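# Move long cardboard box from desk to counter

## Task

Pick up the long cardboard box that sits on the desk and set it down lying on the counter located behind the shelving. No part of it may overhang the counter's edge, it must not topple or finish tilted, and it must stay in place by itself once the robot lets go.

## Robot and tools

Robot: TidyBot++, a wheeled base 0.54 m long, 0.50 m wide, 0.38 m tall, with one seven-joint arm and a two-finger gripper. The shoulder sits 0.12 m ahead of the base centre at 0.68 m height. Cameras: base_camera (fixed on the base) and wrist_camera (fisheye, looks along the hand).

Frames: the base frame has its origin on the floor below the base centre, x forward, y left, z up. hand_pose is reported in this frame as the point between the finger pads; its z axis runs out along the fingers and the fingers close along its y axis. Odometry is the base frame as it was when the scene began; heading is positive to the left, range -3.142 to 3.142. base_tilt is in degrees, positive when leaning forward or right. Odometry counts wheel turns, so slip looks like travel, and it drifts a few centimetres and degrees over many moves.

execute_actions: argument actions is a list holding exactly one action (or empty, which only reports state and images). An action may contain base, joints or both, plus optional speeds; its motions begin together. base holds exactly one relative offset from where the base currently is: translate_m (metres, forward positive, -2 to 2), strafe_m (metres, left positive, -2 to 2) or rotate_rad (radians, counter-clockwise from above positive, -6.3 to 6.3). joints is one dictionary for the single arm, keyed by joint name, each value an absolute target: joint_1_rad (any angle, vertical axis, positive = clockwise from above, opposite to rotate_rad), joint_2_rad shoulder -2.249 to 2.249, joint_3_rad any angle, joint_4_rad elbow -2.579 to 2.579, joint_5_rad any angle, joint_6_rad wrist -2.099 to 2.099, joint_7_rad any angle (hand roll; at 1.57 with hand down, fingers open left/right), gripper_pos 0 (open, gap about 85 mm) to 1 (closed, gap roughly 85 x (1 - gripper_pos) mm). Unbounded joints go the short way, so larger turns need steps below half a turn. speeds caps top speed for this action: translate_m and strafe_m 0.05 to 0.5 m/s, rotate_rad 0.1 to 1.57 rad/s. A base move needing more than 8.667 s, an unknown key or an out-of-range number gets the whole call refused. cameras: list of base_camera, wrist_camera or all; omitted/null means all, [] means none. Joints or base left out of an action may keep pushing toward earlier targets.

Arm geometry (joint_1_rad 0, joint_3_rad 3.14, joint_5_rad 0, as at start): arm moves in the base x-z plane. Upper arm 0.42 m at angle joint_2_rad from vertical, forearm 0.31 m at joint_2_rad - joint_4_rad, hand 0.31 m at that minus joint_6_rad (positive leans forward). Sum length x sin for forward reach from the shoulder, length x cos for height. A downward-pointing hand reaches at most about 0.94 m above the floor, and only near the base. Folded, the hand sticks out up to 0.08 m in front of the base.

wait: seconds, 0 to 10; commands nothing and returns state and images. zoom_image: camera plus region [x0, y0, x1, y1] in pixels of that camera's latest image, top-left origin, at most 504 x 504. finished_scene: scene number; irreversible, so only call when the box rests correctly on its own.

Result lines: base_status and joint_status report how each motion ended. done (base: wheels turned the full amount, slip possible); off_target (stopped short, may still push); contact_stop or time_out (target dropped, holding where stopped). A blocked base may say done though it fell short. "joint command not followed" with a cause line means a self-collision check withheld arm targets; those joints show not_followed and may be retried later; the gripper still moves. on_its_own lists motion you did not command. motor_effort gives percent of maximum with the peak in brackets; readings are noisy. For the gripper at 1: done means nothing held; off_target means fingers stopped on an object. joint_positions gives readings; friction leaves joints slightly off, so correct by sending last command + (desired - read). Under load the arm sags; never command a joint to its current reading while holding something. hand_pose can be off by 1-2 cm; trust images. Camera calibration (K, distortion, T_world_to_cam mapping base frame to camera) is given per camera; wrist_camera pose error grows with arm pose errors.

Warnings: ARM HIT means the arm struck itself or the base hard; no check prevents hitting the base. A torque fault (joint_1-4 limit 104.5 N m, warning 56.7; joint_5-7 limit 51.3, warning 29.4) freezes the arm and gripper for 10 s and skips the rest of the call while the base keeps moving. MOTOR HOT appears from 60 °C; at 75 °C an OVER-TEMPERATURE FAULT lets the arm sink and keys read limit_stop_at_motor_heat; resend targets. Don't drive with the arm snagged above about 0.8 m (tip risk), avoid hard horizontal pushes with a raised hand, and avoid dropping, slamming or shoving objects. The robot holds its last command while you are thinking, and a loose object may occasionally be nudged by outside forces.

Each tool is called after "Call:" as a command line: name --argument value for each argument, lists and objects as JSON in quotes; but a table of rows of numbers goes row by row, as --pt "numbers of a row", without its own name.

## Session

Call:
execute_actions --actions '[]'

Scene clock: 0.00 s.
base_odometry: x=+0.000 y=+0.000 heading=+0.000 (m, m, rad; odometry frame)
base_tilt: forward=-0.1 right=+0.7 (deg)
base_status: not commanded
joint_positions: joint_1_rad=-0.002 joint_2_rad=-0.380 joint_3_rad=+3.125 joint_4_rad=-2.521 joint_5_rad=-0.028 joint_6_rad=-0.910 joint_7_rad=+1.603 gripper_pos=+0.000
joint_status: not commanded
motor_effort: joint_1_rad=+1 joint_2_rad=+0 joint_3_rad=-1 joint_4_rad=+16 joint_5_rad=+0 joint_6_rad=+3 joint_7_rad=+0 (%)
hand_pose: x=+0.2555 y=+0.0100 z=+0.5928 quat_wxyz=(-0.008, +0.999, +0.017, +0.045) (m; base frame)
pictures: base_camera, wrist_camera
Images, in order (width x height): base_camera 644x364, wrist_camera 644x476.

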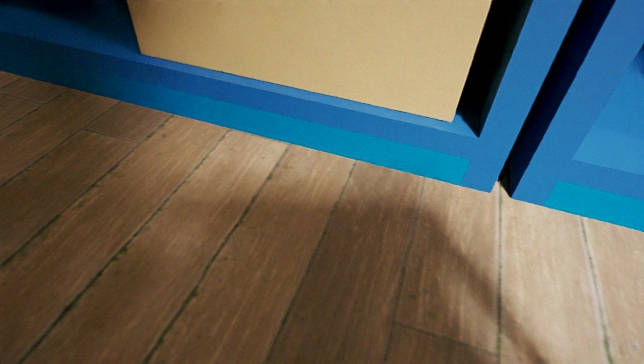

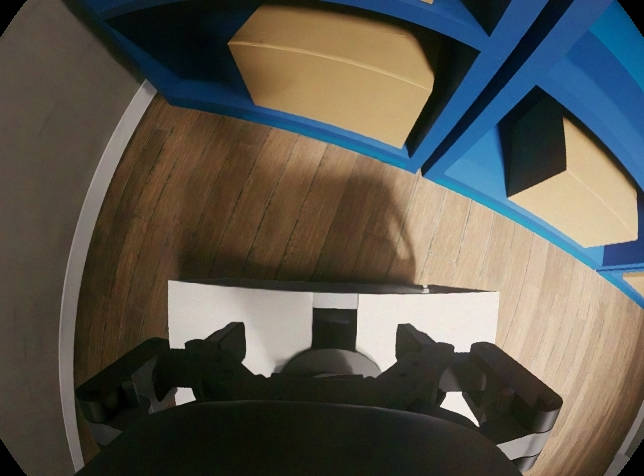

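Call:
execute_actions --actions '[{"base":{"rotate_rad":-1.2},"joints":{"joint_6_rad":0.2}}]'

Call:
execute_actions --actions '[{"joints":{"joint_6_rad":0.5}}]' --cameras '["wrist_camera"]'

Call:
execute_actions --actions '[{"base":{"rotate_rad":-1.5}}]'

Call:
execute_actions --actions '[{"base":{"rotate_rad":-1.5}}]'

Scene clock: 2.67 s.
base_odometry: x=+0.000 y=+0.000 heading=-1.200 (m, m, rad; odometry frame)
base_tilt: forward=-0.1 right=+0.7 (deg)
base_status: done
joint_positions: joint_1_rad=-0.002 joint_2_rad=-0.380 joint_3_rad=+3.125 joint_4_rad=-2.521 joint_5_rad=-0.028 joint_6_rad=+0.203 joint_7_rad=+1.603 gripper_pos=+0.000
joint_status: all done
motor_effort: joint_1_rad=+0(1) joint_2_rad=-5(6) joint_3_rad=-1(0) joint_4_rad=+18(19) joint_5_rad=-1(0) joint_6_rad=+8(9) joint_7_rad=-1(0) (%)
hand_pose: x=+0.5179 y=+0.0073 z=+0.7912 quat_wxyz=(+0.001, +0.824, +0.010, +0.566) (m; base frame)
pictures: base_camera, wrist_camera
camera_calibration (this result's frames):
wrist_camera: T_world_to_cam=[[0.0352948, -0.999362, -0.00553289, -0.00617833], [-0.327511, -0.00633587, -0.944826, 0.979257], [0.944188, 0.0351595, -0.327526, -0.0922984], [0, 0, 0, 1]] pos_world=[0.408083, 0.00327522, 0.894964]
Images, in order (width x height): base_camera 644x364, wrist_camera 644x476.

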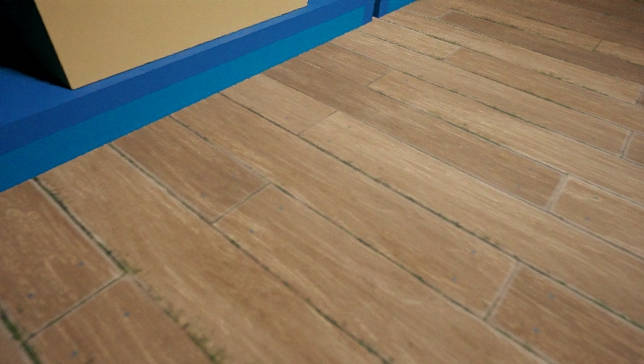

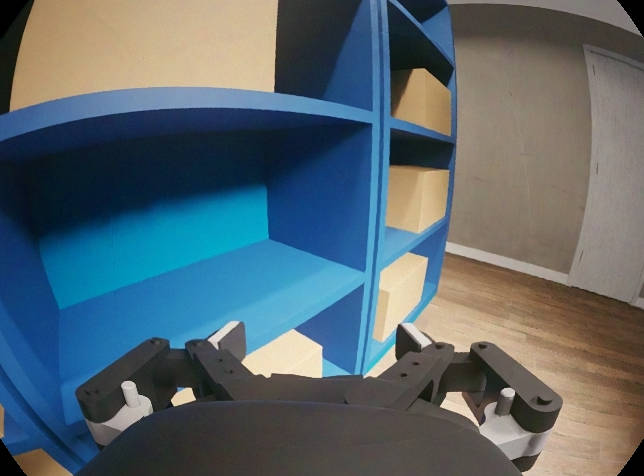

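Scene clock: 3.40 s.
base_odometry: x=+0.000 y=+0.000 heading=-1.200 (m, m, rad; odometry frame)
base_tilt: forward=-0.1 right=+0.7 (deg)
base_status: not commanded
joint_positions: joint_1_rad=-0.002 joint_2_rad=-0.381 joint_3_rad=+3.125 joint_4_rad=-2.518 joint_5_rad=-0.028 joint_6_rad=+0.502 joint_7_rad=+1.603 gripper_pos=+0.000
joint_status: all done
motor_effort: joint_1_rad=+0(0) joint_2_rad=-5(6) joint_3_rad=-1(1) joint_4_rad=+19(21) joint_5_rad=+0(0) joint_6_rad=+8(11) joint_7_rad=+0(0) (%)
hand_pose: x=+0.5383 y=+0.0058 z=+0.8834 quat_wxyz=(+0.004, +0.730, +0.007, +0.684) (m; base frame)
pictures: wrist_camera
camera_calibration (this result's frames):
wrist_camera: T_world_to_cam=[[0.030416, -0.999531, 0.00367256, -0.0133781], [-0.0318329, -0.00464107, -0.999482, 0.962184], [0.99903, 0.0302833, -0.0319591, -0.371829], [0, 0, 0, 1]] pos_world=[0.402504, 0.00235391, 0.949852]
Images, in order (width x height): wrist_camera 644x476.

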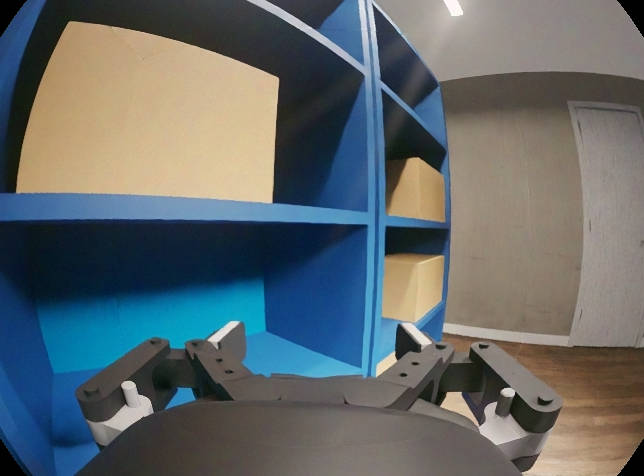

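Scene clock: 5.63 s.
base_odometry: x=+0.000 y=+0.000 heading=-2.700 (m, m, rad; odometry frame)
base_tilt: forward=-0.1 right=+0.7 (deg)
base_status: done
joint_positions: joint_1_rad=-0.002 joint_2_rad=-0.381 joint_3_rad=+3.125 joint_4_rad=-2.518 joint_5_rad=-0.028 joint_6_rad=+0.502 joint_7_rad=+1.603 gripper_pos=+0.000
joint_status: not commanded
motor_effort: joint_1_rad=+0(1) joint_2_rad=-5(7) joint_3_rad=-1(1) joint_4_rad=+19(19) joint_5_rad=+0(0) joint_6_rad=+9(8) joint_7_rad=+0(0) (%)
hand_pose: x=+0.5383 y=+0.0057 z=+0.8834 quat_wxyz=(+0.004, +0.730, +0.007, +0.684) (m; base frame)
pictures: base_camera, wrist_camera
camera_calibration (this result's frames):
wrist_camera: T_world_to_cam=[[0.0302752, -0.999535, 0.00367261, -0.0133614], [-0.0318332, -0.00463663, -0.999482, 0.962184], [0.999035, 0.0301426, -0.0319588, -0.371829], [0, 0, 0, 1]] pos_world=[0.402504, 0.00231397, 0.949852]
Images, in order (width x height): base_camera 644x364, wrist_camera 644x476.

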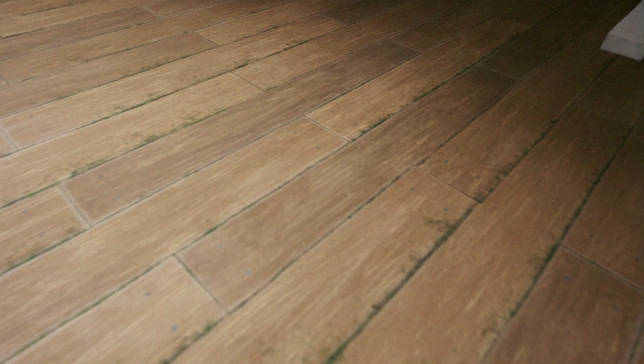

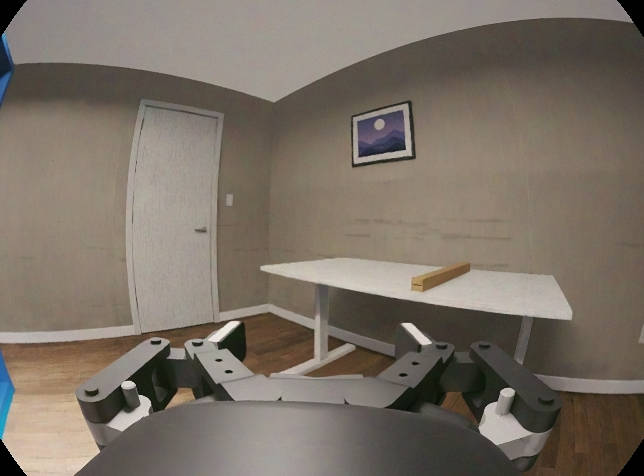

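Scene clock: 7.87 s.
base_odometry: x=+0.000 y=+0.000 heading=+2.084 (m, m, rad; odometry frame)
base_tilt: forward=-0.1 right=+0.7 (deg)
base_status: done
joint_positions: joint_1_rad=-0.002 joint_2_rad=-0.381 joint_3_rad=+3.125 joint_4_rad=-2.518 joint_5_rad=-0.028 joint_6_rad=+0.502 joint_7_rad=+1.603 gripper_pos=+0.000
joint_status: not commanded
motor_effort: joint_1_rad=+0(1) joint_2_rad=-6(6) joint_3_rad=-1(1) joint_4_rad=+19(19) joint_5_rad=-1(0) joint_6_rad=+9(8) joint_7_rad=+0(0) (%)
hand_pose: x=+0.5383 y=+0.0057 z=+0.8834 quat_wxyz=(+0.004, +0.730, +0.007, +0.684) (m; base frame)
pictures: base_camera, wrist_camera
camera_calibration (this result's frames):
wrist_camera: T_world_to_cam=[[0.0301479, -0.999539, 0.00367268, -0.0133463], [-0.0318339, -0.00463264, -0.999482, 0.962185], [0.999038, 0.0300153, -0.0319589, -0.37183], [0, 0, 0, 1]] pos_world=[0.402505, 0.00227786, 0.949852]
Images, in order (width x height): base_camera 644x364, wrist_camera 644x476.

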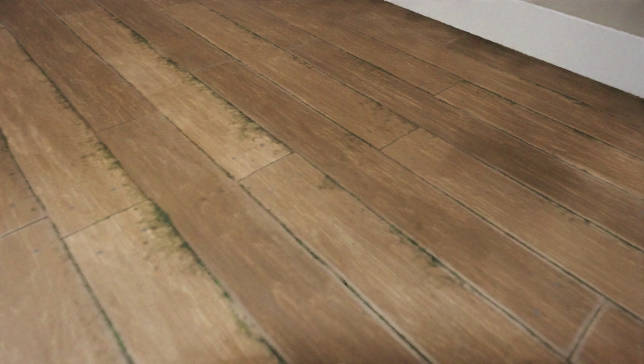

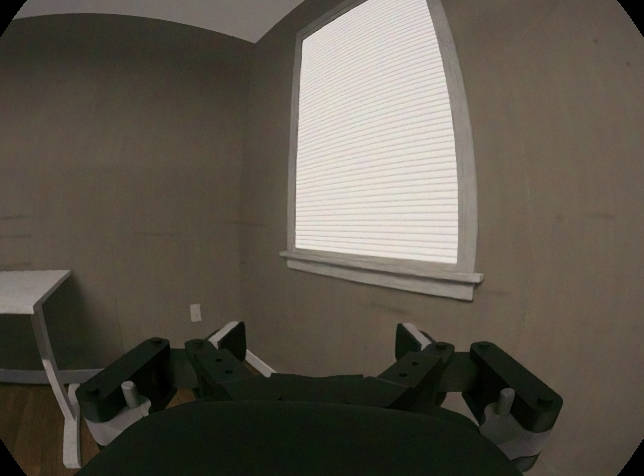

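Call:
execute_actions --actions '[{"base":{"rotate_rad":1.14}}]' --cameras '[]'

Call:
execute_actions --actions '[{"base":{"translate_m":0.6},"joints":{"joint_6_rad":0.2}}]'

Scene clock: 10.47 s.
base_odometry: x=+0.000 y=+0.000 heading=-3.060 (m, m, rad; odometry frame)
base_tilt: forward=-0.1 right=+0.7 (deg)
base_status: done
joint_positions: joint_1_rad=-0.002 joint_2_rad=-0.381 joint_3_rad=+3.125 joint_4_rad=-2.518 joint_5_rad=-0.028 joint_6_rad=+0.502 joint_7_rad=+1.603 gripper_pos=+0.000
joint_status: not commanded
motor_effort: joint_1_rad=+0(1) joint_2_rad=-6(6) joint_3_rad=-1(0) joint_4_rad=+19(19) joint_5_rad=+0(0) joint_6_rad=+9(9) joint_7_rad=+0(1) (%)
hand_pose: x=+0.5382 y=+0.0060 z=+0.8834 quat_wxyz=(+0.004, +0.730, +0.007, +0.684) (m; base frame)
pictures: none
No camera images: the call's "cameras" was empty. Leave "cameras" out to get every camera's image.

Scene clock: 13.03 s.
base_odometry: x=-0.598 y=-0.050 heading=-3.059 (m, m, rad; odometry frame)
base_tilt: forward=-0.1 right=+0.7 (deg)
base_status: done
joint_positions: joint_1_rad=-0.002 joint_2_rad=-0.383 joint_3_rad=+3.125 joint_4_rad=-2.524 joint_5_rad=-0.028 joint_6_rad=+0.198 joint_7_rad=+1.603 gripper_pos=+0.000
joint_status: all done
motor_effort: joint_1_rad=+0(0) joint_2_rad=-6(7) joint_3_rad=-1(1) joint_4_rad=+18(21) joint_5_rad=+0(0) joint_6_rad=+8(10) joint_7_rad=+0(0) (%)
hand_pose: x=+0.5161 y=+0.0075 z=+0.7893 quat_wxyz=(+0.001, +0.826, +0.010, +0.564) (m; base frame)
pictures: base_camera, wrist_camera
camera_calibration (this result's frames):
wrist_camera: T_world_to_cam=[[0.0359932, -0.999336, -0.00566248, -0.00612447], [-0.332453, -0.00663021, -0.943096, 0.978089], [0.942433, 0.0358276, -0.332471, -0.0864483], [0, 0, 0, 1]] pos_world=[0.406861, 0.00346177, 0.893656]
Images, in order (width x height): base_camera 644x364, wrist_camera 644x476.

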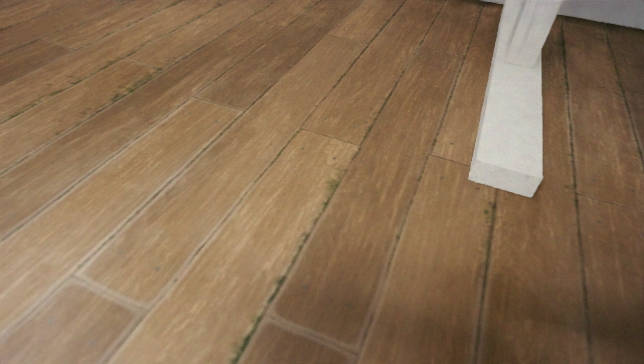

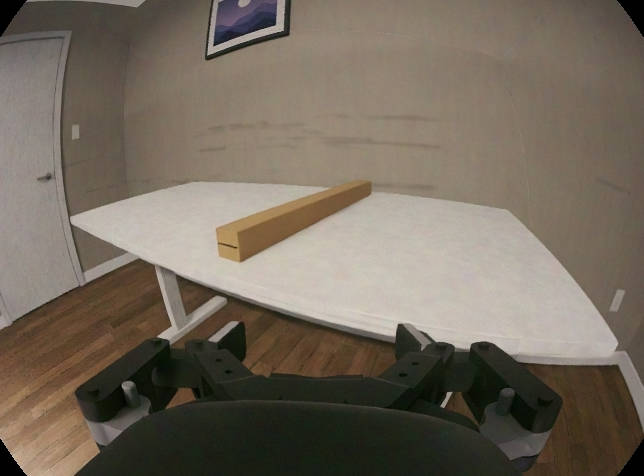

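Call:
execute_actions --actions '[{"base":{"rotate_rad":-0.4}}]' --cameras '[]'

Call:
execute_actions --actions '[{"base":{"strafe_m":0.45}}]'

Scene clock: 15.10 s.
base_odometry: x=-0.598 y=-0.050 heading=+2.825 (m, m, rad; odometry frame)
base_tilt: forward=-0.1 right=+0.7 (deg)
base_status: done
joint_positions: joint_1_rad=-0.002 joint_2_rad=-0.383 joint_3_rad=+3.125 joint_4_rad=-2.524 joint_5_rad=-0.028 joint_6_rad=+0.198 joint_7_rad=+1.603 gripper_pos=+0.000
joint_status: not commanded
motor_effort: joint_1_rad=+0(1) joint_2_rad=-5(5) joint_3_rad=-1(1) joint_4_rad=+18(18) joint_5_rad=-1(0) joint_6_rad=+8(8) joint_7_rad=+0(0) (%)
hand_pose: x=+0.5161 y=+0.0074 z=+0.7893 quat_wxyz=(+0.001, +0.826, +0.010, +0.564) (m; base frame)
pictures: none
No camera images: the call's "cameras" was empty. Leave "cameras" out to get every camera's image.

Scene clock: 17.37 s.
base_odometry: x=-0.739 y=-0.477 heading=+2.824 (m, m, rad; odometry frame)
base_tilt: forward=-0.1 right=+0.7 (deg)
base_status: done
joint_positions: joint_1_rad=-0.002 joint_2_rad=-0.383 joint_3_rad=+3.125 joint_4_rad=-2.524 joint_5_rad=-0.028 joint_6_rad=+0.198 joint_7_rad=+1.603 gripper_pos=+0.000
joint_status: not commanded
motor_effort: joint_1_rad=+0(1) joint_2_rad=-6(5) joint_3_rad=-1(1) joint_4_rad=+18(18) joint_5_rad=+0(0) joint_6_rad=+8(8) joint_7_rad=+0(1) (%)
hand_pose: x=+0.5161 y=+0.0074 z=+0.7893 quat_wxyz=(+0.001, +0.826, +0.010, +0.564) (m; base frame)
pictures: base_camera, wrist_camera
camera_calibration (this result's frames):
wrist_camera: T_world_to_cam=[[0.0357333, -0.999345, -0.0056627, -0.00609334], [-0.332455, -0.00654354, -0.943096, 0.978089], [0.942442, 0.0355826, -0.332471, -0.0864497], [0, 0, 0, 1]] pos_world=[0.406862, 0.00338691, 0.893656]
Images, in order (width x height): base_camera 644x364, wrist_camera 644x476.

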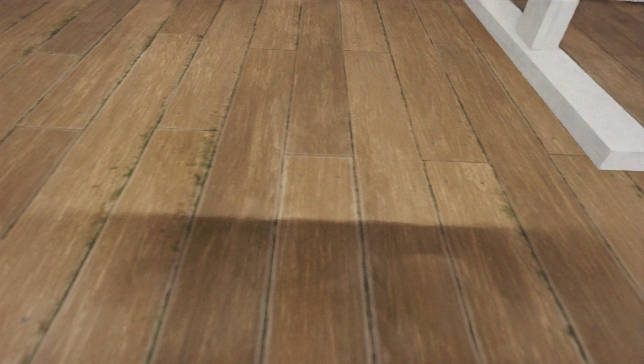

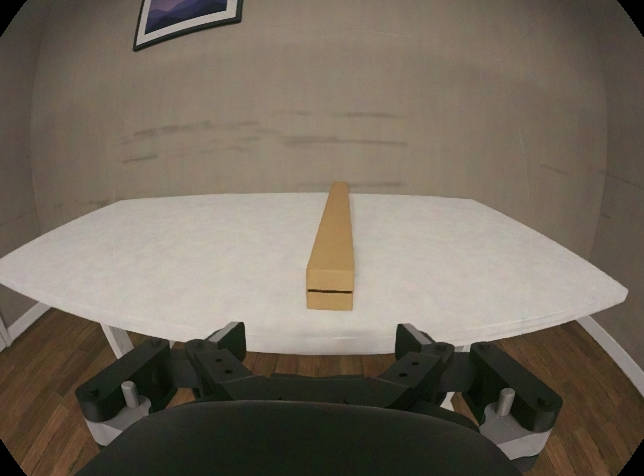

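Call:
execute_actions --actions '[{"joints":{"joint_2_rad":0.49,"joint_4_rad":-0.65}}]' --cameras '[]'

Call:
execute_actions --actions '[{"joints":{"joint_6_rad":-2.0,"joint_7_rad":1.57},"base":{"translate_m":0.38}}]'

Scene clock: 21.60 s.
base_odometry: x=-0.739 y=-0.477 heading=+2.824 (m, m, rad; odometry frame)
base_tilt: forward=-0.1 right=+0.7 (deg)
base_status: not commanded
joint_positions: joint_1_rad=-0.002 joint_2_rad=+0.477 joint_3_rad=+3.125 joint_4_rad=-0.672 joint_5_rad=-0.028 joint_6_rad=+0.198 joint_7_rad=+1.603 gripper_pos=+0.000
joint_status: all done
motor_effort: joint_1_rad=+0(0) joint_2_rad=-36(37) joint_3_rad=-2(2) joint_4_rad=+19(22) joint_5_rad=+0(1) joint_6_rad=+7(9) joint_7_rad=+0(0) (%)
hand_pose: x=+0.8521 y=+0.0069 z=+1.3653 quat_wxyz=(-0.006, +0.458, -0.001, +0.889) (m; base frame)
pictures: none
No camera images: the call's "cameras" was empty. Leave "cameras" out to get every camera's image.

Scene clock: 23.93 s.
base_odometry: x=-1.100 y=-0.359 heading=+2.825 (m, m, rad; odometry frame)
base_tilt: forward=+0.0 right=+0.7 (deg)
base_status: done
joint_positions: joint_1_rad=-0.002 joint_2_rad=+0.493 joint_3_rad=+3.125 joint_4_rad=-0.662 joint_5_rad=-0.028 joint_6_rad=-2.002 joint_7_rad=+1.603 gripper_pos=+0.000
joint_status: all done
motor_effort: joint_1_rad=+0(1) joint_2_rad=-33(41) joint_3_rad=-2(2) joint_4_rad=+15(20) joint_5_rad=-1(1) joint_6_rad=+1(9) joint_7_rad=+0(0) (%)
hand_pose: x=+0.6006 y=+0.0160 z=+0.8684 quat_wxyz=(-0.017, +0.999, +0.031, -0.008) (m; base frame)
pictures: base_camera, wrist_camera
camera_calibration (this result's frames):
wrist_camera: T_world_to_cam=[[0.0505455, -0.996898, -0.0603241, 0.0384171], [-0.9986, -0.0495027, -0.0186588, 0.678793], [0.0156147, 0.0611828, -0.998004, 0.994195], [0, 0, 0, 1]] pos_world=[0.660376, 0.0110724, 1.00719]
Images, in order (width x height): base_camera 644x364, wrist_camera 644x476.

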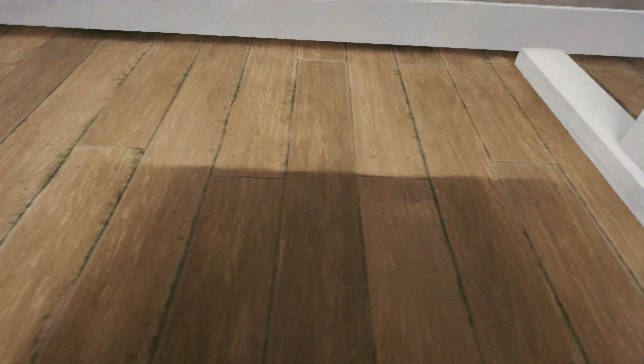

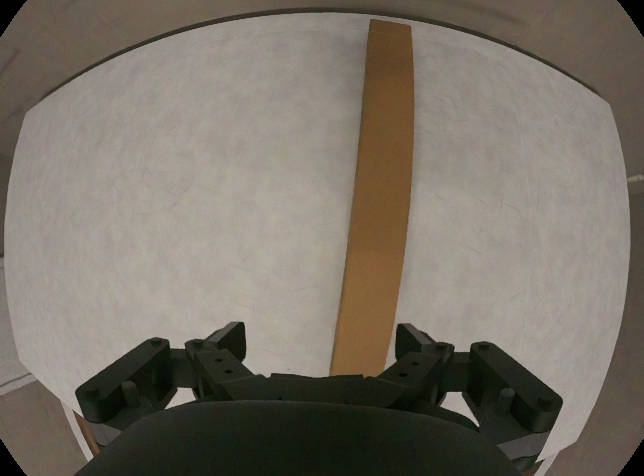

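Call:
execute_actions --actions '[{"joints":{"joint_2_rad":0.44,"joint_4_rad":-0.95,"joint_6_rad":-1.75},"base":{"strafe_m":-0.04}}]'

Scene clock: 26.13 s.
base_odometry: x=-1.088 y=-0.321 heading=+2.825 (m, m, rad; odometry frame)
base_tilt: forward=-0.1 right=+0.7 (deg)
base_status: done
joint_positions: joint_1_rad=+0.002 joint_2_rad=+0.453 joint_3_rad=+3.125 joint_4_rad=-0.931 joint_5_rad=-0.028 joint_6_rad=-1.768 joint_7_rad=+1.603 gripper_pos=+0.000
joint_status: all done
motor_effort: joint_1_rad=+0(3) joint_2_rad=-33(34) joint_3_rad=-2(3) joint_4_rad=+16(16) joint_5_rad=-1(1) joint_6_rad=+0(0) joint_7_rad=+0(1) (%)
hand_pose: x=+0.6085 y=+0.0154 z=+0.8074 quat_wxyz=(-0.017, +1.000, +0.026, -0.005) (m; base frame)
pictures: base_camera, wrist_camera
camera_calibration (this result's frames):
wrist_camera: T_world_to_cam=[[0.0407368, -0.997275, -0.0615107, 0.040702], [-0.998952, -0.0393648, -0.0233563, 0.689416], [0.0208713, 0.0623977, -0.997833, 0.929851], [0, 0, 0, 1]] pos_world=[0.667628, 0.00970928, 0.946442]
Images, in order (width x height): base_camera 644x364, wrist_camera 644x476.

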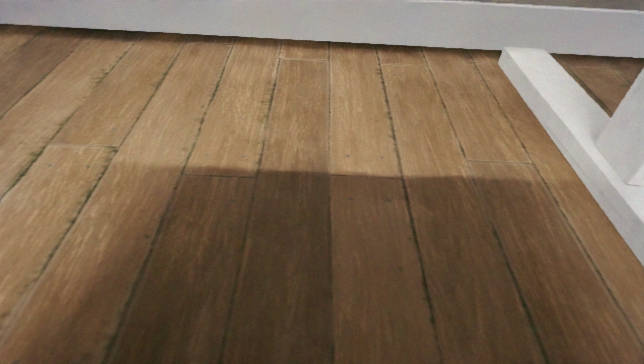

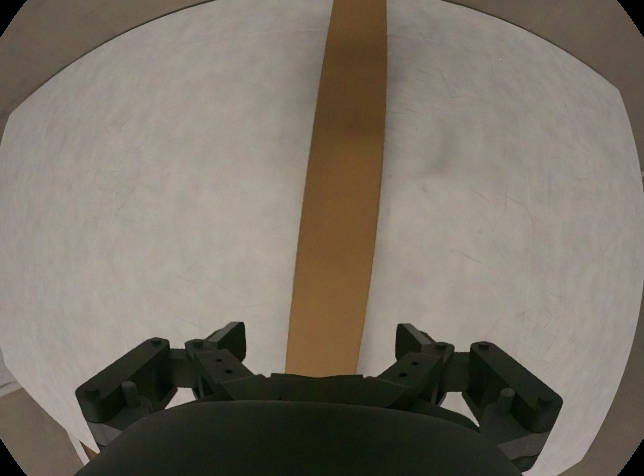

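Call:
execute_actions --actions '[{"joints":{"joint_2_rad":0.42,"joint_4_rad":-1.21,"joint_6_rad":-1.51}}]'

Scene clock: 27.83 s.
base_odometry: x=-1.088 y=-0.321 heading=+2.825 (m, m, rad; odometry frame)
base_tilt: forward=+0.0 right=+0.7 (deg)
base_status: not commanded
joint_positions: joint_1_rad=+0.002 joint_2_rad=+0.434 joint_3_rad=+3.125 joint_4_rad=-1.191 joint_5_rad=-0.028 joint_6_rad=-1.528 joint_7_rad=+1.603 gripper_pos=+0.000
joint_status: all done
motor_effort: joint_1_rad=+0(0) joint_2_rad=-32(34) joint_3_rad=-2(2) joint_4_rad=+16(17) joint_5_rad=-1(1) joint_6_rad=+1(0) joint_7_rad=+0(0) (%)
hand_pose: x=+0.6060 y=+0.0161 z=+0.7357 quat_wxyz=(-0.018, +1.000, +0.022, -0.005) (m; base frame)
pictures: base_camera, wrist_camera
camera_calibration (this result's frames):
wrist_camera: T_world_to_cam=[[0.0341915, -0.99751, -0.0616774, 0.0412234], [-0.999205, -0.0328527, -0.0225911, 0.684758], [0.0205086, 0.0624008, -0.99784, 0.85847], [0, 0, 0, 1]] pos_world=[0.665198, 0.0100477, 0.874628]
Images, in order (width x height): base_camera 644x364, wrist_camera 644x476.

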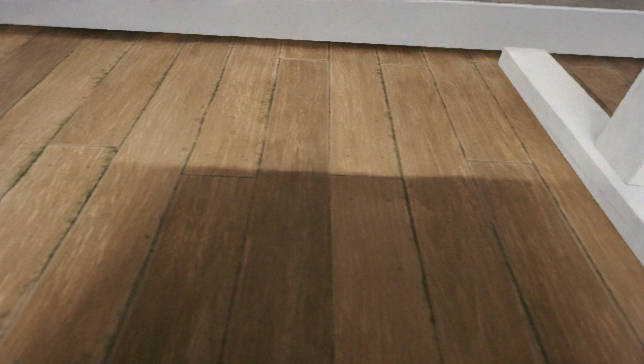

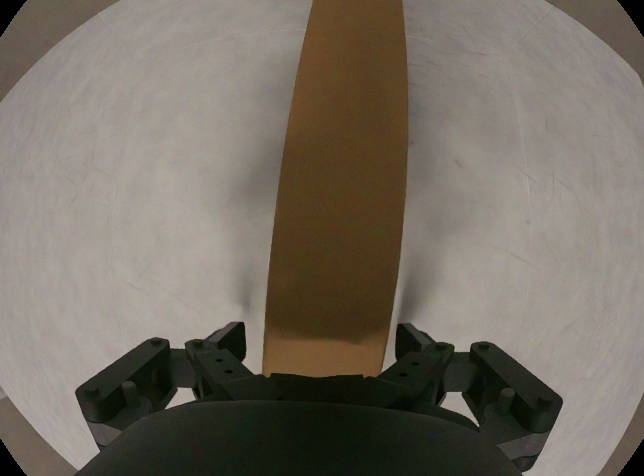

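Call:
execute_actions --actions '[{"joints":{"joint_2_rad":0.44,"joint_4_rad":-1.27,"joint_6_rad":-1.43}}]'

Call:
execute_actions --actions '[{"joints":{"gripper_pos":1}}]' --cameras '[]'

Call:
execute_actions --actions '[{"joints":{"joint_2_rad":0.40,"joint_4_rad":-0.65,"joint_6_rad":-2.05}}]'

Scene clock: 29.17 s.
base_odometry: x=-1.088 y=-0.321 heading=+2.825 (m, m, rad; odometry frame)
base_tilt: forward=-0.1 right=+0.7 (deg)
base_status: not commanded
joint_positions: joint_1_rad=+0.002 joint_2_rad=+0.420 joint_3_rad=+3.125 joint_4_rad=-1.233 joint_5_rad=-0.028 joint_6_rad=-1.454 joint_7_rad=+1.603 gripper_pos=+0.000
joint_status: all done
motor_effort: joint_1_rad=+0(1) joint_2_rad=-27(33) joint_3_rad=-2(2) joint_4_rad=+14(16) joint_5_rad=-1(2) joint_6_rad=+1(2) joint_7_rad=+0(0) (%)
hand_pose: x=+0.6142 y=+0.0163 z=+0.7294 quat_wxyz=(-0.017, +0.999, +0.022, +0.018) (m; base frame)
pictures: base_camera, wrist_camera
camera_calibration (this result's frames):
wrist_camera: T_world_to_cam=[[0.0346926, -0.997574, -0.0603511, 0.0394431], [-0.997193, -0.0305438, -0.0683588, 0.724926], [0.0663496, 0.0625532, -0.995834, 0.822394], [0, 0, 0, 1]] pos_world=[0.666958, 0.010046, 0.870903]
Images, in order (width x height): base_camera 644x364, wrist_camera 644x476.

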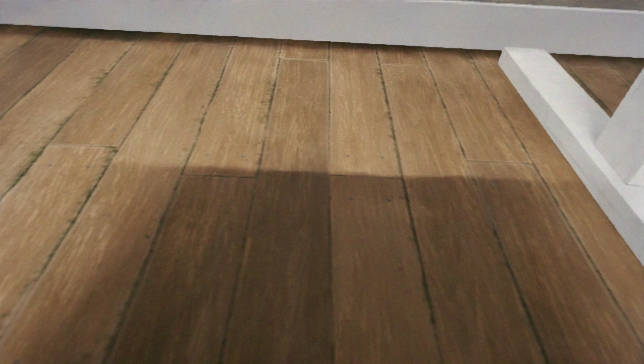

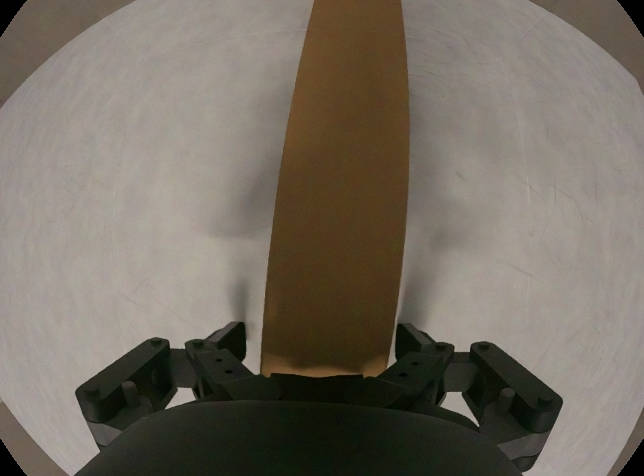

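Scene clock: 30.27 s.
base_odometry: x=-1.088 y=-0.321 heading=+2.825 (m, m, rad; odometry frame)
base_tilt: forward=-0.1 right=+0.7 (deg)
base_status: not commanded
joint_positions: joint_1_rad=+0.003 joint_2_rad=+0.400 joint_3_rad=+3.125 joint_4_rad=-1.234 joint_5_rad=-0.028 joint_6_rad=-1.447 joint_7_rad=+1.603 gripper_pos=+0.454
joint_status: gripper_pos off_target (ended at +0.454, target +1.000)
motor_effort: joint_1_rad=-1(3) joint_2_rad=-24(27) joint_3_rad=-2(5) joint_4_rad=+12(15) joint_5_rad=-2(4) joint_6_rad=+1(3) joint_7_rad=+0(1) (%)
hand_pose: x=+0.6149 y=+0.0158 z=+0.7391 quat_wxyz=(-0.017, +0.999, +0.021, +0.030) (m; base frame)
pictures: none
No camera images: the call's "cameras" was empty. Leave "cameras" out to get every camera's image.

Scene clock: 32.13 s.
base_odometry: x=-1.088 y=-0.321 heading=+2.825 (m, m, rad; odometry frame)
base_tilt: forward=+0.0 right=+0.7 (deg)
base_status: not commanded
joint_positions: joint_1_rad=+0.003 joint_2_rad=+0.409 joint_3_rad=+3.125 joint_4_rad=-0.654 joint_5_rad=-0.028 joint_6_rad=-1.956 joint_7_rad=+1.590 gripper_pos=+0.458
joint_status: joint_6_rad off_target (ended at -1.956, target -2.050); the others done
motor_effort: joint_1_rad=+0(1) joint_2_rad=-32(37) joint_3_rad=-2(3) joint_4_rad=+12(17) joint_5_rad=+1(2) joint_6_rad=-11(11) joint_7_rad=+4(3) (%)
hand_pose: x=+0.5986 y=+0.0139 z=+0.9118 quat_wxyz=(-0.016, +0.998, +0.021, +0.061) (m; base frame)
pictures: base_camera, wrist_camera
camera_calibration (this result's frames):
wrist_camera: T_world_to_cam=[[0.037968, -0.997691, -0.056319, 0.0429351], [-0.987535, -0.028847, -0.154731, 0.794715], [0.152749, 0.0614918, -0.98635, 0.944922], [0, 0, 0, 1]] pos_world=[0.638843, 0.00765614, 1.05741]
Images, in order (width x height): base_camera 644x364, wrist_camera 644x476.

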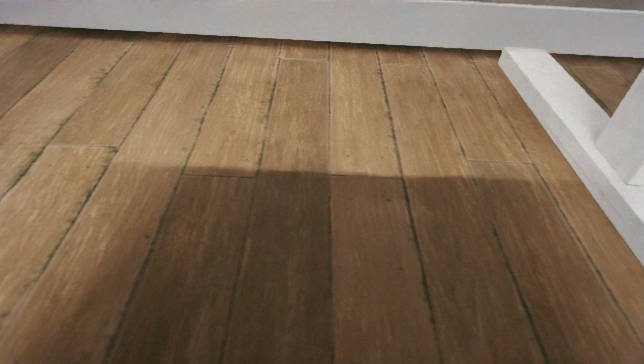

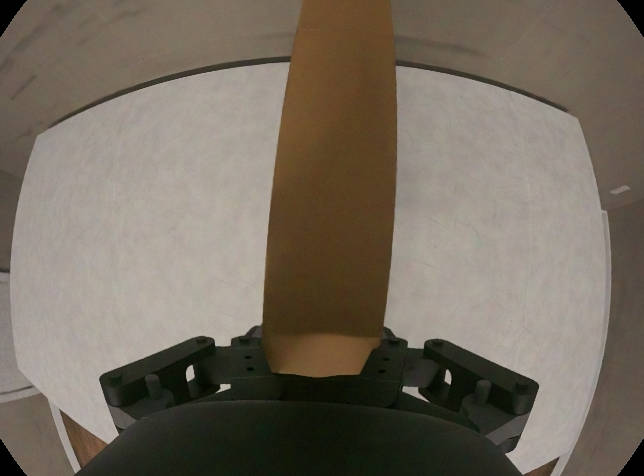

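Call:
execute_actions --actions '[{"base":{"translate_m":-0.7},"joints":{"joint_6_rad":-1.0}}]' --cameras '[]'

Call:
execute_actions --actions '[{"base":{"rotate_rad":2.6},"speeds":{"rotate_rad":0.8}}]'

Scene clock: 35.93 s.
base_odometry: x=-0.422 y=-0.539 heading=+2.825 (m, m, rad; odometry frame)
base_tilt: forward=-0.1 right=+0.7 (deg)
base_status: done
joint_positions: joint_1_rad=+0.003 joint_2_rad=+0.402 joint_3_rad=+3.125 joint_4_rad=-0.654 joint_5_rad=-0.028 joint_6_rad=-0.999 joint_7_rad=+1.590 gripper_pos=+0.458
joint_status: all done
motor_effort: joint_1_rad=+0(1) joint_2_rad=-36(38) joint_3_rad=-2(2) joint_4_rad=+19(20) joint_5_rad=-1(1) joint_6_rad=+9(11) joint_7_rad=+0(3) (%)
hand_pose: x=+0.8325 y=+0.0152 z=+1.0788 quat_wxyz=(-0.015, +0.856, +0.011, +0.517) (m; base frame)
pictures: none
No camera images: the call's "cameras" was empty. Leave "cameras" out to get every camera's image.

Scene clock: 40.23 s.
base_odometry: x=-0.422 y=-0.539 heading=-0.858 (m, m, rad; odometry frame)
base_tilt: forward=+0.0 right=+0.7 (deg)
base_status: done
joint_positions: joint_1_rad=-0.005 joint_2_rad=+0.402 joint_3_rad=+3.125 joint_4_rad=-0.654 joint_5_rad=-0.028 joint_6_rad=-0.999 joint_7_rad=+1.590 gripper_pos=+0.458
joint_status: not commanded
motor_effort: joint_1_rad=+0(4) joint_2_rad=-34(37) joint_3_rad=-2(4) joint_4_rad=+19(19) joint_5_rad=-1(2) joint_6_rad=+8(9) joint_7_rad=+0(0) (%)
hand_pose: x=+0.8324 y=+0.0208 z=+1.0787 quat_wxyz=(-0.017, +0.856, +0.015, +0.517) (m; base frame)
pictures: base_camera, wrist_camera
camera_calibration (this result's frames):
wrist_camera: T_world_to_cam=[[0.0619162, -0.99745, -0.0354946, 0.00798425], [-0.436659, 0.00490765, -0.899614, 1.39589], [0.897494, 0.0711997, -0.435242, -0.14116], [0, 0, 0, 1]] pos_world=[0.735723, 0.0111639, 1.19461]
Images, in order (width x height): base_camera 644x364, wrist_camera 644x476.

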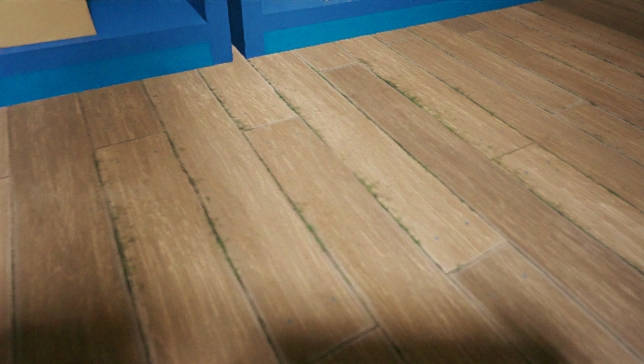

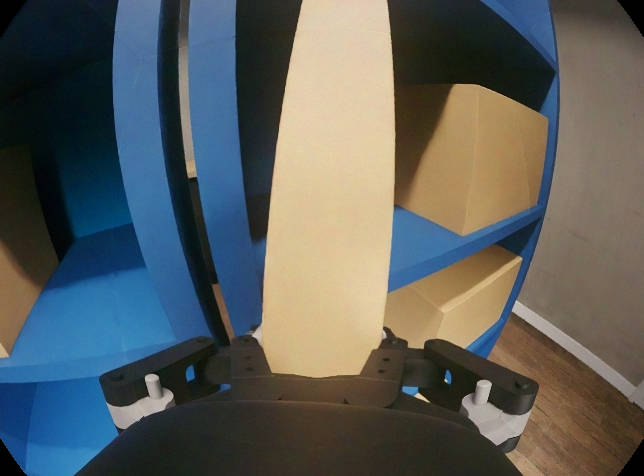

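Call:
execute_actions --actions '[{"base":{"rotate_rad":-1.03},"speeds":{"rotate_rad":0.8}}]'

Call:
execute_actions --actions '[{"base":{"translate_m":0.8}}]'

Scene clock: 43.07 s.
base_odometry: x=-0.422 y=-0.539 heading=-1.888 (m, m, rad; odometry frame)
base_tilt: forward=+0.0 right=+0.7 (deg)
base_status: done
joint_positions: joint_1_rad=+0.002 joint_2_rad=+0.402 joint_3_rad=+3.125 joint_4_rad=-0.654 joint_5_rad=-0.028 joint_6_rad=-0.999 joint_7_rad=+1.590 gripper_pos=+0.458
joint_status: not commanded
motor_effort: joint_1_rad=+0(4) joint_2_rad=-36(38) joint_3_rad=-2(4) joint_4_rad=+20(20) joint_5_rad=-1(1) joint_6_rad=+8(9) joint_7_rad=+0(0) (%)
hand_pose: x=+0.8325 y=+0.0158 z=+1.0787 quat_wxyz=(-0.015, +0.856, +0.012, +0.517) (m; base frame)
pictures: base_camera, wrist_camera
camera_calibration (this result's frames):
wrist_camera: T_world_to_cam=[[0.054887, -0.997861, -0.0354951, 0.00882103], [-0.436625, 0.00798378, -0.899608, 1.39588], [0.897968, 0.0648748, -0.435253, -0.141209], [0, 0, 0, 1]] pos_world=[0.735793, 0.00681867, 1.1946]
Images, in order (width x height): base_camera 644x364, wrist_camera 644x476.

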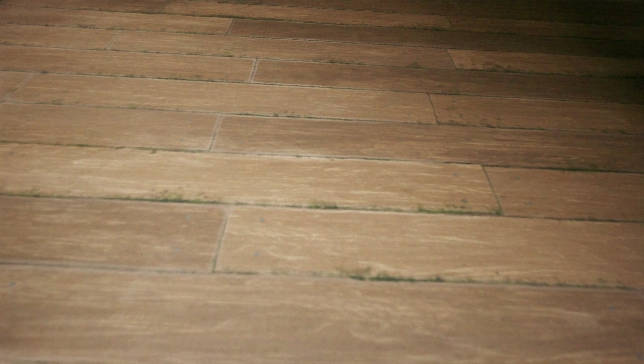

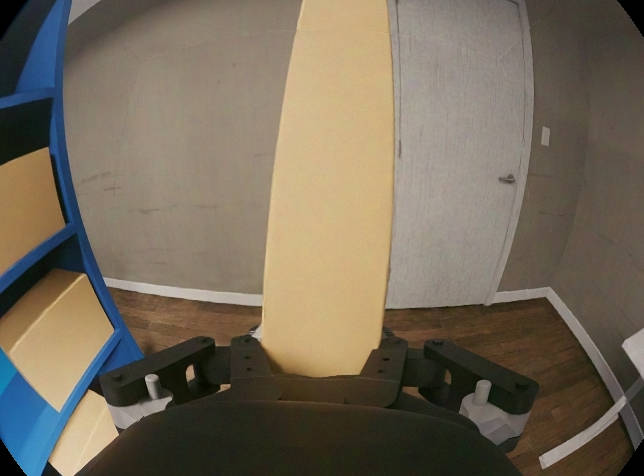

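Scene clock: 46.03 s.
base_odometry: x=-0.673 y=-1.299 heading=-1.888 (m, m, rad; odometry frame)
base_tilt: forward=+0.0 right=+0.7 (deg)
base_status: done
joint_positions: joint_1_rad=+0.002 joint_2_rad=+0.407 joint_3_rad=+3.125 joint_4_rad=-0.654 joint_5_rad=-0.028 joint_6_rad=-0.999 joint_7_rad=+1.590 gripper_pos=+0.458
joint_status: not commanded
motor_effort: joint_1_rad=+0(1) joint_2_rad=-36(38) joint_3_rad=-2(2) joint_4_rad=+20(21) joint_5_rad=+0(1) joint_6_rad=+9(8) joint_7_rad=+0(0) (%)
hand_pose: x=+0.8344 y=+0.0158 z=+1.0753 quat_wxyz=(-0.016, +0.857, +0.012, +0.515) (m; base frame)
pictures: base_camera, wrist_camera
camera_calibration (this result's frames):
wrist_camera: T_world_to_cam=[[0.0547263, -0.997861, -0.0357664, 0.00902522], [-0.440929, 0.00798728, -0.897507, 1.39496], [0.895872, 0.0648877, -0.439548, -0.138028], [0, 0, 0, 1]] pos_world=[0.73824, 0.00682031, 1.19164]
Images, in order (width x height): base_camera 644x364, wrist_camera 644x476.

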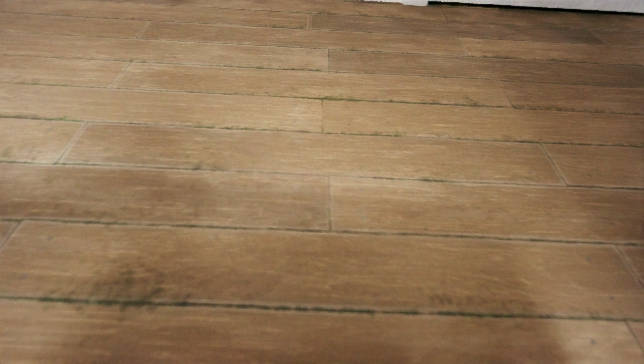

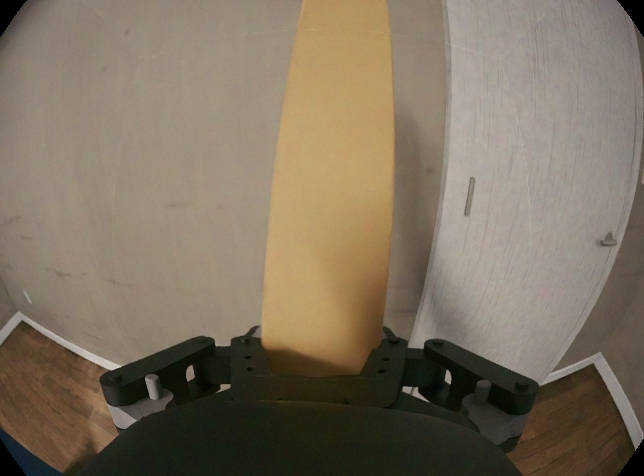

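Call:
execute_actions --actions '[{"joints":{"joint_2_rad":-0.3,"joint_4_rad":-1.9,"joint_6_rad":-0.1}}]' --cameras '[]'

Call:
execute_actions --actions '[{"base":{"translate_m":0.45}}]' --cameras '[]'

Call:
execute_actions --actions '[{"base":{"rotate_rad":1.57},"speeds":{"rotate_rad":0.8}}]'

Scene clock: 49.30 s.
base_odometry: x=-0.673 y=-1.299 heading=-1.888 (m, m, rad; odometry frame)
base_tilt: forward=-0.1 right=+0.6 (deg)
base_status: not commanded
joint_positions: joint_1_rad=+0.002 joint_2_rad=-0.286 joint_3_rad=+3.125 joint_4_rad=-1.884 joint_5_rad=-0.028 joint_6_rad=-0.123 joint_7_rad=+1.590 gripper_pos=+0.458
joint_status: all done
motor_effort: joint_1_rad=+0(0) joint_2_rad=-13(36) joint_3_rad=-1(2) joint_4_rad=+21(22) joint_5_rad=-1(1) joint_6_rad=+9(9) joint_7_rad=+0(0) (%)
hand_pose: x=+0.6220 y=+0.0113 z=+1.0305 quat_wxyz=(-0.007, +0.758, +0.005, +0.652) (m; base frame)
pictures: none
No camera images: the call's "cameras" was empty. Leave "cameras" out to get every camera's image.

Scene clock: 51.57 s.
base_odometry: x=-0.813 y=-1.726 heading=-1.889 (m, m, rad; odometry frame)
base_tilt: forward=-0.1 right=+0.7 (deg)
base_status: done
joint_positions: joint_1_rad=+0.002 joint_2_rad=-0.290 joint_3_rad=+3.125 joint_4_rad=-1.885 joint_5_rad=-0.028 joint_6_rad=-0.120 joint_7_rad=+1.590 gripper_pos=+0.458
joint_status: not commanded
motor_effort: joint_1_rad=+0(0) joint_2_rad=-11(16) joint_3_rad=-1(0) joint_4_rad=+22(22) joint_5_rad=-1(0) joint_6_rad=+9(9) joint_7_rad=+0(0) (%)
hand_pose: x=+0.6208 y=+0.0113 z=+1.0327 quat_wxyz=(-0.007, +0.756, +0.005, +0.654) (m; base frame)
pictures: none
No camera images: the call's "cameras" was empty. Leave "cameras" out to get every camera's image.

Scene clock: 54.33 s.
base_odometry: x=-0.813 y=-1.726 heading=-0.319 (m, m, rad; odometry frame)
base_tilt: forward=-0.1 right=+0.7 (deg)
base_status: done
joint_positions: joint_1_rad=+0.000 joint_2_rad=-0.290 joint_3_rad=+3.125 joint_4_rad=-1.885 joint_5_rad=-0.028 joint_6_rad=-0.120 joint_7_rad=+1.590 gripper_pos=+0.458
joint_status: not commanded
motor_effort: joint_1_rad=+0(1) joint_2_rad=-12(13) joint_3_rad=-1(1) joint_4_rad=+22(22) joint_5_rad=-1(0) joint_6_rad=+9(9) joint_7_rad=+0(1) (%)
hand_pose: x=+0.6208 y=+0.0123 z=+1.0328 quat_wxyz=(-0.008, +0.756, +0.005, +0.654) (m; base frame)
pictures: base_camera, wrist_camera
camera_calibration (this result's frames):
wrist_camera: T_world_to_cam=[[0.0430778, -0.998906, -0.0181966, 0.00476456], [-0.110963, 0.0133171, -0.993735, 1.15708], [0.99289, 0.0448271, -0.110268, -0.365199], [0, 0, 0, 1]] pos_world=[0.49079, 0.0057211, 1.10965]
Images, in order (width x height): base_camera 644x364, wrist_camera 644x476.

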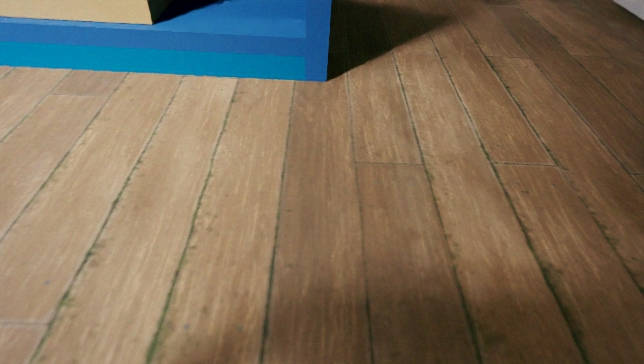

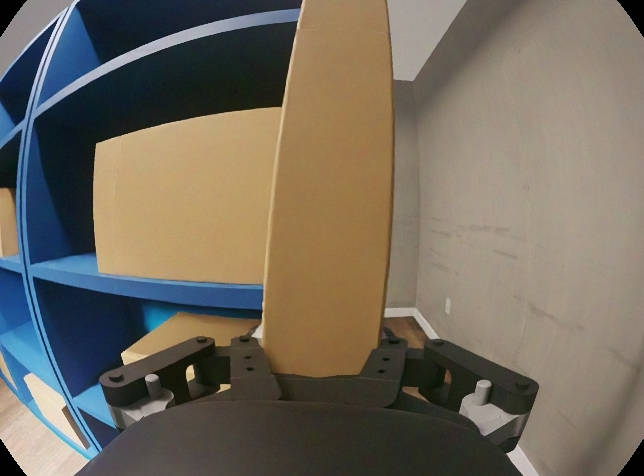

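Call:
execute_actions --actions '[{"base":{"strafe_m":-0.43}}]'

Call:
execute_actions --actions '[{"base":{"translate_m":1.0}}]'

Scene clock: 56.80 s.
base_odometry: x=-0.948 y=-2.135 heading=-0.318 (m, m, rad; odometry frame)
base_tilt: forward=-0.1 right=+0.7 (deg)
base_status: done
joint_positions: joint_1_rad=+0.000 joint_2_rad=-0.290 joint_3_rad=+3.125 joint_4_rad=-1.885 joint_5_rad=-0.028 joint_6_rad=-0.120 joint_7_rad=+1.590 gripper_pos=+0.458
joint_status: not commanded
motor_effort: joint_1_rad=+0(2) joint_2_rad=-12(13) joint_3_rad=-1(2) joint_4_rad=+22(23) joint_5_rad=+0(1) joint_6_rad=+9(10) joint_7_rad=+0(0) (%)
hand_pose: x=+0.6208 y=+0.0122 z=+1.0328 quat_wxyz=(-0.008, +0.756, +0.005, +0.654) (m; base frame)
pictures: base_camera, wrist_camera
camera_calibration (this result's frames):
wrist_camera: T_world_to_cam=[[0.0429787, -0.998909, -0.018259, 0.00481873], [-0.110962, 0.0133902, -0.993734, 1.15708], [0.992895, 0.0447354, -0.110265, -0.365203], [0, 0, 0, 1]] pos_world=[0.490794, 0.00565745, 1.10965]
Images, in order (width x height): base_camera 644x364, wrist_camera 644x476.

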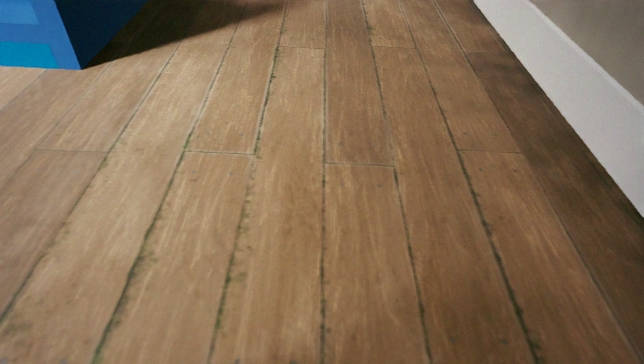

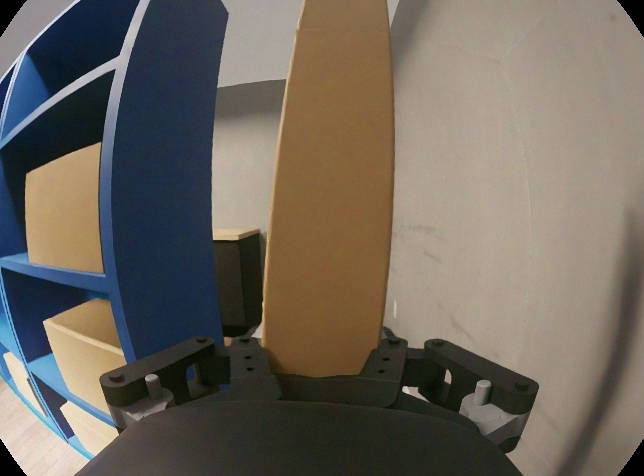

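Scene clock: 60.17 s.
base_odometry: x=+0.002 y=-2.449 heading=-0.319 (m, m, rad; odometry frame)
base_tilt: forward=-0.1 right=+0.7 (deg)
base_status: done
joint_positions: joint_1_rad=+0.000 joint_2_rad=-0.294 joint_3_rad=+3.125 joint_4_rad=-1.885 joint_5_rad=-0.028 joint_6_rad=-0.119 joint_7_rad=+1.590 gripper_pos=+0.458
joint_status: not commanded
motor_effort: joint_1_rad=+0(0) joint_2_rad=-12(17) joint_3_rad=-1(0) joint_4_rad=+22(23) joint_5_rad=-1(1) joint_6_rad=+9(11) joint_7_rad=+0(0) (%)
hand_pose: x=+0.6195 y=+0.0122 z=+1.0346 quat_wxyz=(-0.008, +0.755, +0.005, +0.656) (m; base frame)
pictures: base_camera, wrist_camera
camera_calibration (this result's frames):
wrist_camera: T_world_to_cam=[[0.0430305, -0.99891, -0.0180915, 0.00469412], [-0.10696, 0.0133982, -0.994173, 1.15671], [0.993332, 0.0447148, -0.106267, -0.368137], [0, 0, 0, 1]] pos_world=[0.489201, 0.00565241, 1.11093]
Images, in order (width x height): base_camera 644x364, wrist_camera 644x476.

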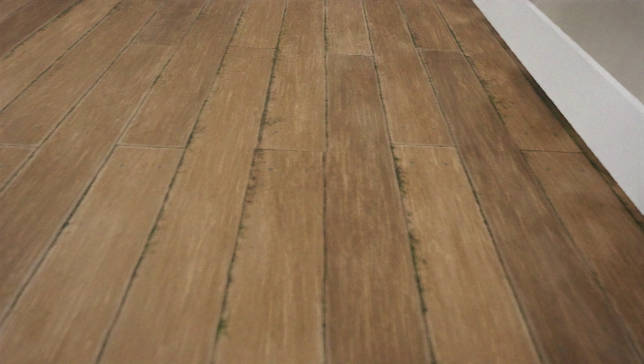

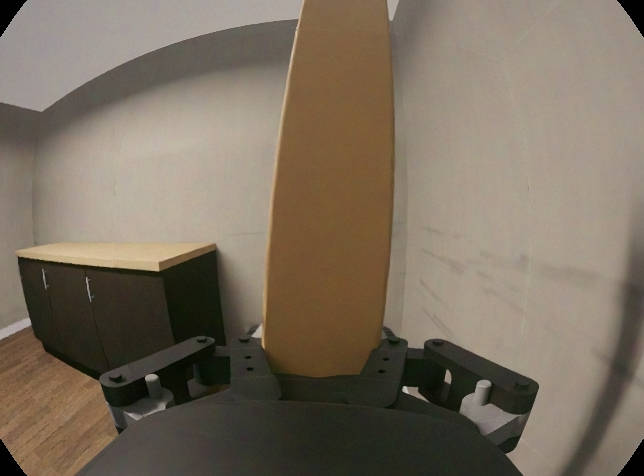

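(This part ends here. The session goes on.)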